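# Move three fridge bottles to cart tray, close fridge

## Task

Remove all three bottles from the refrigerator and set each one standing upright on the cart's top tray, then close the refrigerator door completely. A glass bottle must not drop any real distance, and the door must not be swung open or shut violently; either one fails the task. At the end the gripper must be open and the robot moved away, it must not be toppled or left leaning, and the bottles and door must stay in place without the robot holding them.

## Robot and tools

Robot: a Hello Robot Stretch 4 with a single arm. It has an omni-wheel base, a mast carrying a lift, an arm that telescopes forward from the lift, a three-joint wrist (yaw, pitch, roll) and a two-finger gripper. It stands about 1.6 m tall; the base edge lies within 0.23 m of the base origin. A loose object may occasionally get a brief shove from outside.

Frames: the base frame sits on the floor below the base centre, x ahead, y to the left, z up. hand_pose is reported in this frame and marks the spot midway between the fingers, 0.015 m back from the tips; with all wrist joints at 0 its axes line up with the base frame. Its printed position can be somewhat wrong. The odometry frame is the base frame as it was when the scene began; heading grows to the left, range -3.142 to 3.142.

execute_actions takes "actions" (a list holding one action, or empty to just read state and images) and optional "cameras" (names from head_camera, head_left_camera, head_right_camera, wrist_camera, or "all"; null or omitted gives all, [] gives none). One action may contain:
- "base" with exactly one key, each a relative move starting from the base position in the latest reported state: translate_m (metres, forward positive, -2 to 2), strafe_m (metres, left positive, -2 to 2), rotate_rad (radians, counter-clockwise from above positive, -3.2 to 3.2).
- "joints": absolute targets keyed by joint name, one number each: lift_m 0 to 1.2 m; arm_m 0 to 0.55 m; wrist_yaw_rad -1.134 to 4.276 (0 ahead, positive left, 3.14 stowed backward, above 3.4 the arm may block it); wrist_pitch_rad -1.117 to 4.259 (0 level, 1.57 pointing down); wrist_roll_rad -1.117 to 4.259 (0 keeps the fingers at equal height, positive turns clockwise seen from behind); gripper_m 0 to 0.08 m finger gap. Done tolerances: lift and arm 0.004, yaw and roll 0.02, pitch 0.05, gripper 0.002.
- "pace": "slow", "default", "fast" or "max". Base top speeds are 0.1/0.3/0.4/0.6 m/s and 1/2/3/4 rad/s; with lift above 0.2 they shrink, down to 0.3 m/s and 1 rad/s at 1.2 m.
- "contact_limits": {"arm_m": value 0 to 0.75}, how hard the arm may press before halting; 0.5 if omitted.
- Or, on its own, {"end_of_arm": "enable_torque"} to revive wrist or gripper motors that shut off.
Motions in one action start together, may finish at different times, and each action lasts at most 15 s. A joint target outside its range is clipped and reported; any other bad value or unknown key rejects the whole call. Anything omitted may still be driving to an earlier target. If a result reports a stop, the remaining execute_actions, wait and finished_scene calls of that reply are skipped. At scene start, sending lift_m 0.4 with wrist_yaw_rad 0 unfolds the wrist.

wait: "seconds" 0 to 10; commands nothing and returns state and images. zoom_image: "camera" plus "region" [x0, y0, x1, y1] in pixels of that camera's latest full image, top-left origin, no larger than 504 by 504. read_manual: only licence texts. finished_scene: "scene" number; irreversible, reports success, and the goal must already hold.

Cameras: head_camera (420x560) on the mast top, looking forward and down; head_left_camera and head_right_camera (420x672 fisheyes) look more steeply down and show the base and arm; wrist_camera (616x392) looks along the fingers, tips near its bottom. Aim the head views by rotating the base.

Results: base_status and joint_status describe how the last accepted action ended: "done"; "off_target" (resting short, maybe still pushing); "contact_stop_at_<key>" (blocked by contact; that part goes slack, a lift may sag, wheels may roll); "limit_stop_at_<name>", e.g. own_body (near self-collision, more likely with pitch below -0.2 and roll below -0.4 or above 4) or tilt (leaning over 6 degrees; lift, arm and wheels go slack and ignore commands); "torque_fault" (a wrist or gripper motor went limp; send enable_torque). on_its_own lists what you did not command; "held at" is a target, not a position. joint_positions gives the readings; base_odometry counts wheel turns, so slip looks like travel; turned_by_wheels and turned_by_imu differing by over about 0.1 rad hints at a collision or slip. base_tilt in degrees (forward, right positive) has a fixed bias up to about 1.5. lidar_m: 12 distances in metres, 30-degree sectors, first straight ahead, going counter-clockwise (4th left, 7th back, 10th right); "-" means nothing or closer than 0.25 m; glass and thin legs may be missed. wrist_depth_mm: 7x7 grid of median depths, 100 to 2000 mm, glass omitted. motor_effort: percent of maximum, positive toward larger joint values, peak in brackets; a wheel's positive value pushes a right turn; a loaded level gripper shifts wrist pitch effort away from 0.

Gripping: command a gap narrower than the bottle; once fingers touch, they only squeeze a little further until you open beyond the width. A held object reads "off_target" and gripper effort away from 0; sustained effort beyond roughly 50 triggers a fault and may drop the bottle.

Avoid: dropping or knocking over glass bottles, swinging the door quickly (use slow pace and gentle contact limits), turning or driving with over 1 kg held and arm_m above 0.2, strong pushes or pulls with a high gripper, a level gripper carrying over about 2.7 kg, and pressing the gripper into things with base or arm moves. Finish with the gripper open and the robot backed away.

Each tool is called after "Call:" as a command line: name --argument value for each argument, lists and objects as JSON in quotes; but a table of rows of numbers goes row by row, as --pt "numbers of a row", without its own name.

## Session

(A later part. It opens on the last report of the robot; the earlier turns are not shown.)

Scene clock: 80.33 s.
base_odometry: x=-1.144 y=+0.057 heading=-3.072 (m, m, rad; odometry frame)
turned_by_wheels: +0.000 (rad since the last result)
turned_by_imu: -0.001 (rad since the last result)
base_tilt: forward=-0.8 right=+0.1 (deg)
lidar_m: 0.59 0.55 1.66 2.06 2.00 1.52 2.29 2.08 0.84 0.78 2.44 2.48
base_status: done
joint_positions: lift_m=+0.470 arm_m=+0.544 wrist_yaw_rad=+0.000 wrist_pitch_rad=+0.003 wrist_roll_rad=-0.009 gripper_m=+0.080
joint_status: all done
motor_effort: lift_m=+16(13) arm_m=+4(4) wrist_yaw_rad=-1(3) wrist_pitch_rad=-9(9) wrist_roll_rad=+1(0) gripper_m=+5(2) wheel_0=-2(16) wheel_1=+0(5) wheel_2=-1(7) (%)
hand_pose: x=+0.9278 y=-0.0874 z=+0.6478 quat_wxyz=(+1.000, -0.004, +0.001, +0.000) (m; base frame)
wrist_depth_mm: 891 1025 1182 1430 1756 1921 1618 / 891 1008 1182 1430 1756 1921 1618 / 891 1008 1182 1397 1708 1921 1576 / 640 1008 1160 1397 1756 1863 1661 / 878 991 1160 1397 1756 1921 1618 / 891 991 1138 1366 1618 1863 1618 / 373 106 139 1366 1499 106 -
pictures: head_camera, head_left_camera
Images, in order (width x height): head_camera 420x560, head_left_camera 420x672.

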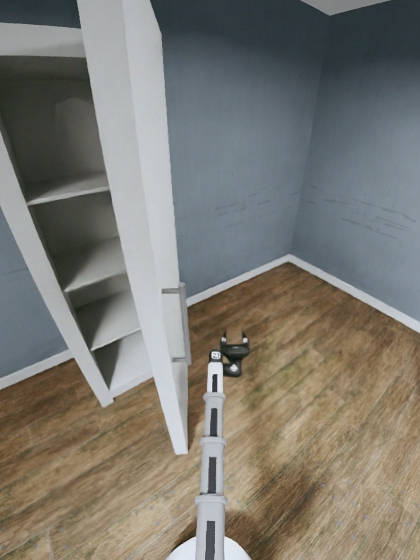

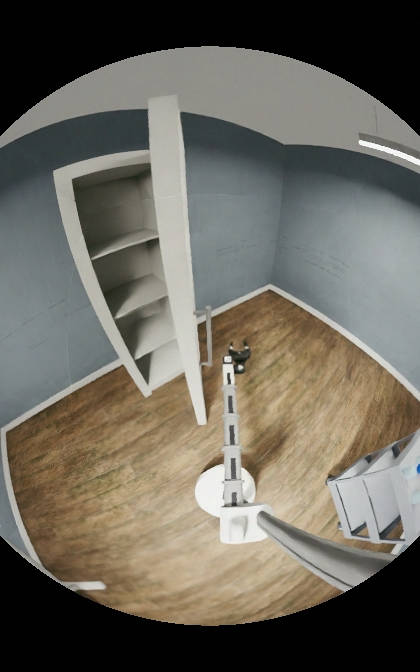

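The door has moved away from the arm and is closing. Waiting to watch it.

Call:
wait --seconds 6

Scene clock: 86.47 s.
base_odometry: x=-1.144 y=+0.057 heading=-3.072 (m, m, rad; odometry frame)
turned_by_wheels: +0.000 (rad since the last result)
turned_by_imu: -0.002 (rad since the last result)
base_tilt: forward=-0.7 right=+0.2 (deg)
lidar_m: 1.12 0.97 1.66 2.05 1.99 1.51 2.28 2.09 0.85 0.80 2.44 2.46
base_status: done
joint_positions: lift_m=+0.470 arm_m=+0.544 wrist_yaw_rad=+0.000 wrist_pitch_rad=+0.003 wrist_roll_rad=-0.009 gripper_m=+0.080
joint_status: all done
motor_effort: lift_m=+16(13) arm_m=+4(4) wrist_yaw_rad=+0(3) wrist_pitch_rad=-8(9) wrist_roll_rad=+1(0) gripper_m=+2(2) wheel_0=-2(16) wheel_1=+1(5) wheel_2=-1(7) (%)
hand_pose: x=+0.9278 y=-0.0874 z=+0.6478 quat_wxyz=(+1.000, -0.004, +0.001, +0.000) (m; base frame)
wrist_depth_mm: 904 1025 1205 1430 1756 1921 1661 / 891 1025 1182 1430 1756 1921 1618 / 904 1025 1182 1397 1756 1863 1618 / 878 1008 1160 1397 1708 1983 1618 / 891 1008 1160 1366 1708 1921 1618 / 891 991 1118 1366 1661 1863 1618 / 854 106 138 1366 1499 106 -
wait: 6.00 s; at rest by 0.13 s
pictures: head_camera, head_left_camera, head_right_camera, wrist_camera
camera_calibration (this result's frames):
wrist_camera: T_world_to_cam=[[0.00926614, -0.999639, -0.0252138, -0.0726088], [0.0293292, 0.0254758, -0.999245, 0.686161], [0.999527, 0.00851965, 0.0295547, -0.797282], [0, 0, 0, 1]] pos_world=[0.777453, -0.0832705, 0.707376]
Images, in order (width x height): head_camera 420x560, head_left_camera 420x672, head_right_camera 420x672, wrist_camera 616x392.

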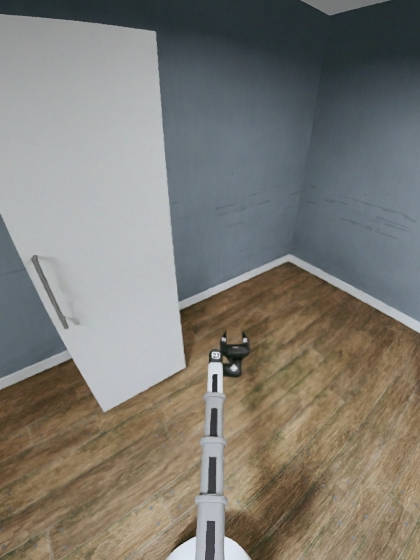

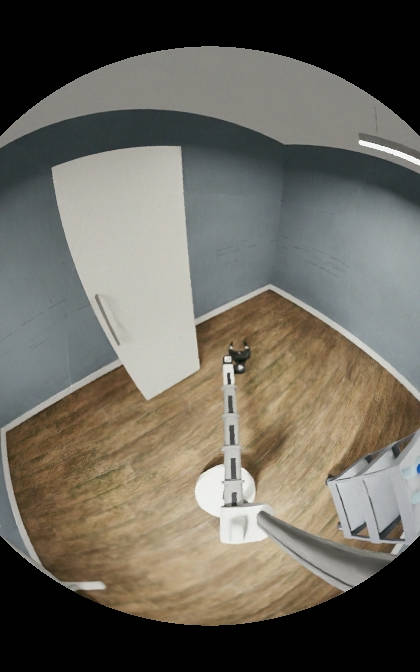

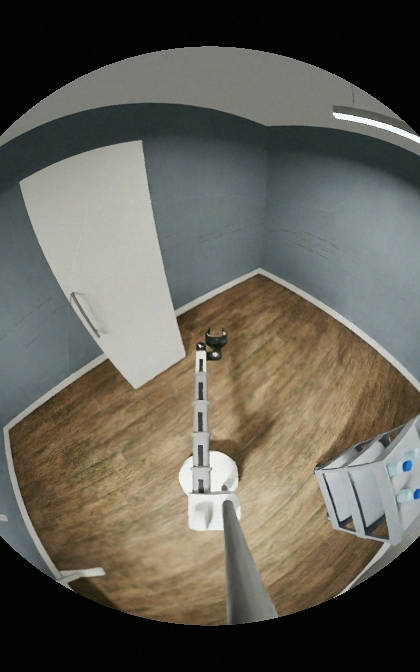

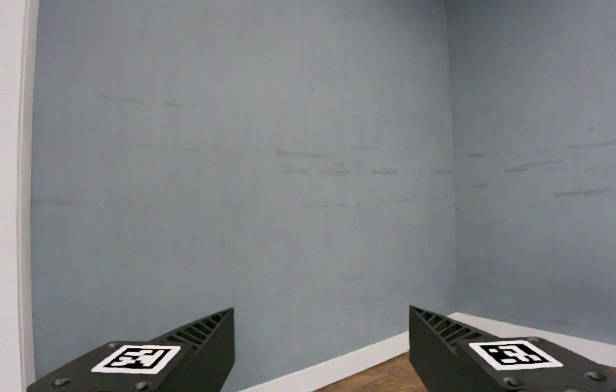

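Call:
wait --seconds 6

Scene clock: 92.57 s.
base_odometry: x=-1.144 y=+0.057 heading=-3.072 (m, m, rad; odometry frame)
turned_by_wheels: +0.000 (rad since the last result)
turned_by_imu: -0.001 (rad since the last result)
base_tilt: forward=-0.8 right=+0.2 (deg)
lidar_m: 1.08 0.97 1.66 2.10 2.01 1.53 2.27 2.09 0.82 0.78 2.44 2.48
base_status: done
joint_positions: lift_m=+0.470 arm_m=+0.544 wrist_yaw_rad=+0.000 wrist_pitch_rad=+0.003 wrist_roll_rad=-0.009 gripper_m=+0.080
joint_status: all done
motor_effort: lift_m=+16(13) arm_m=+4(4) wrist_yaw_rad=+0(3) wrist_pitch_rad=-8(9) wrist_roll_rad=+1(0) gripper_m=+3(2) wheel_0=-1(16) wheel_1=+1(5) wheel_2=-1(7) (%)
hand_pose: x=+0.9278 y=-0.0874 z=+0.6478 quat_wxyz=(+1.000, -0.004, +0.001, +0.000) (m; base frame)
wrist_depth_mm: 904 1025 1205 1430 1808 1921 1618 / 891 1025 1182 1397 1708 1921 1618 / 891 1008 1182 1430 1708 1921 1618 / 891 1008 1160 1366 1708 1921 1618 / 891 991 1160 1397 1708 1921 1618 / 878 991 1118 1366 1661 1863 1618 / 866 106 139 1366 1499 106 -
wait: 6.00 s; at rest by 0.17 s
pictures: head_camera, head_left_camera, head_right_camera, wrist_camera
camera_calibration (this result's frames):
wrist_camera: T_world_to_cam=[[0.0092659, -0.999639, -0.0252138, -0.0726086], [0.0293292, 0.0254757, -0.999245, 0.686161], [0.999527, 0.00851941, 0.0295547, -0.797282], [0, 0, 0, 1]] pos_world=[0.777453, -0.0832705, 0.707376]
Images, in order (width x height): head_camera 420x560, head_left_camera 420x672, head_right_camera 420x672, wrist_camera 616x392.

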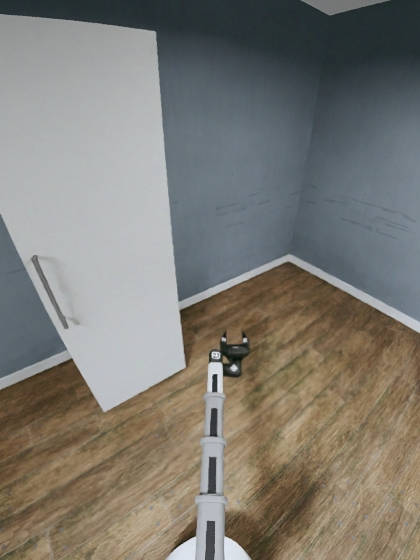

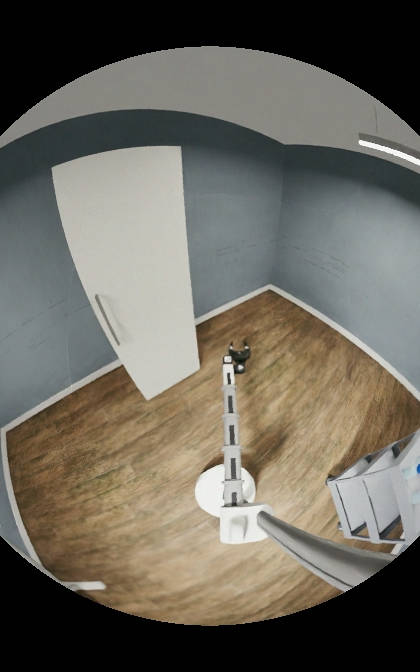

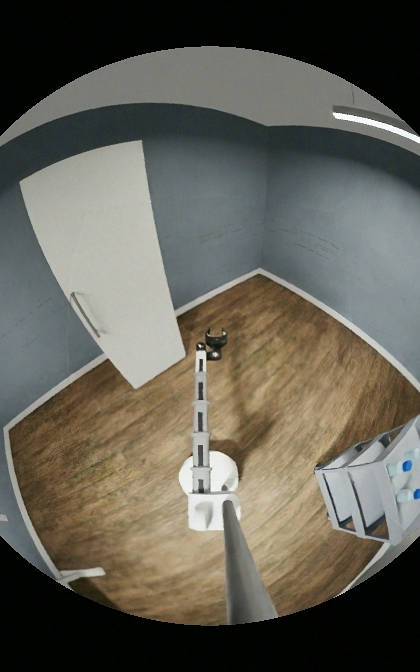

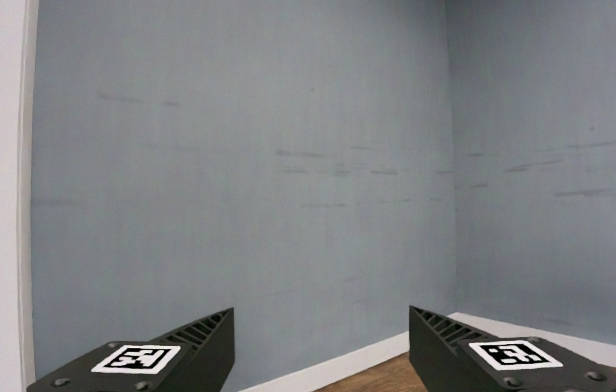

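Call:
zoom_image --camera "head_camera" --region '[0, 250, 300, 430]'

Region (0, 250, 300, 430) of head_camera's 420x560 image, scaled by 1.680, with more detail than that image has; it fills the top 302 rows of this view, and the rest is white.

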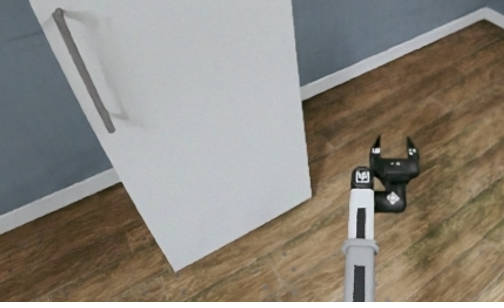

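Call:
execute_actions --actions '[{"joints": {"arm_m": 0.2}, "pace": "max"}]' --cameras '["head_camera", "head_right_camera"]'

Scene clock: 94.97 s.
base_odometry: x=-1.144 y=+0.057 heading=-3.072 (m, m, rad; odometry frame)
turned_by_wheels: +0.000 (rad since the last result)
turned_by_imu: -0.001 (rad since the last result)
base_tilt: forward=-0.8 right=+0.2 (deg)
lidar_m: 1.12 0.97 1.66 2.09 2.01 1.53 2.28 2.09 0.83 0.80 2.44 2.47
base_status: not commanded
joint_positions: lift_m=+0.470 arm_m=+0.201 wrist_yaw_rad=+0.000 wrist_pitch_rad=+0.003 wrist_roll_rad=-0.009 gripper_m=+0.080
joint_status: all done
motor_effort: lift_m=+16(16) arm_m=-5(5) wrist_yaw_rad=+0(1) wrist_pitch_rad=-8(8) wrist_roll_rad=+1(0) gripper_m=+2(3) wheel_0=-2(2) wheel_1=+0(0) wheel_2=-1(1) (%)
hand_pose: x=+0.5844 y=-0.0875 z=+0.6479 quat_wxyz=(+1.000, -0.004, +0.001, +0.000) (m; base frame)
wrist_depth_mm: 603 683 1499 1756 - - 1756 / 603 683 1464 1756 - - 1808 / 603 683 1499 1756 - - 1808 / 591 683 1430 1756 - - 1808 / 591 676 1464 1708 - - 1808 / 591 661 1397 1708 - - 1808 / 580 106 138 1618 1576 106 -
pictures: head_camera, head_right_camera
Images, in order (width x height): head_camera 420x560, head_right_camera 420x672.

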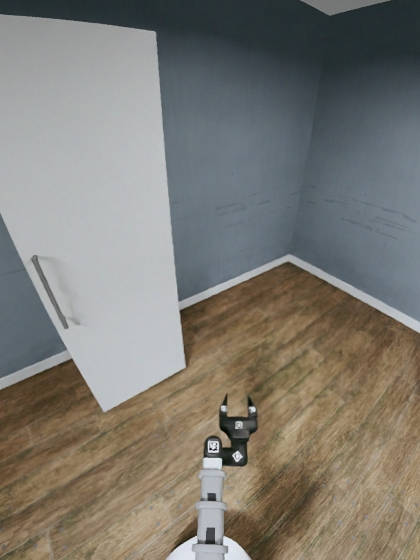

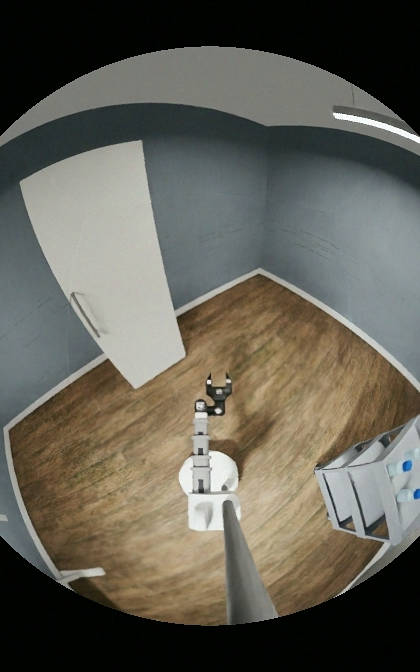

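Call:
zoom_image --camera "head_right_camera" --region '[320, 410, 420, 550]'

Region (320, 410, 420, 550) of head_right_camera's 420x672 image, scaled by 3.600, with more detail than that image has; it fills the left 360 columns of this view, and the rest is white.

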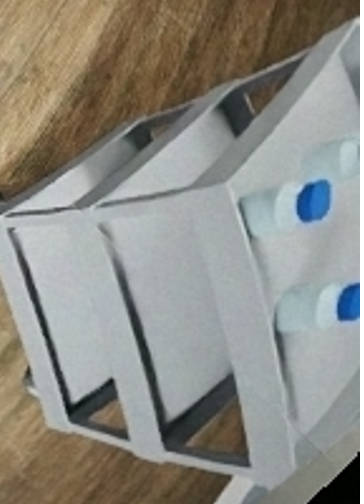

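All three bottles stand upright in the top tray, the door is shut, and the robot is clear.

Call:
finished_scene --scene 2

The scene is finished: the task was done.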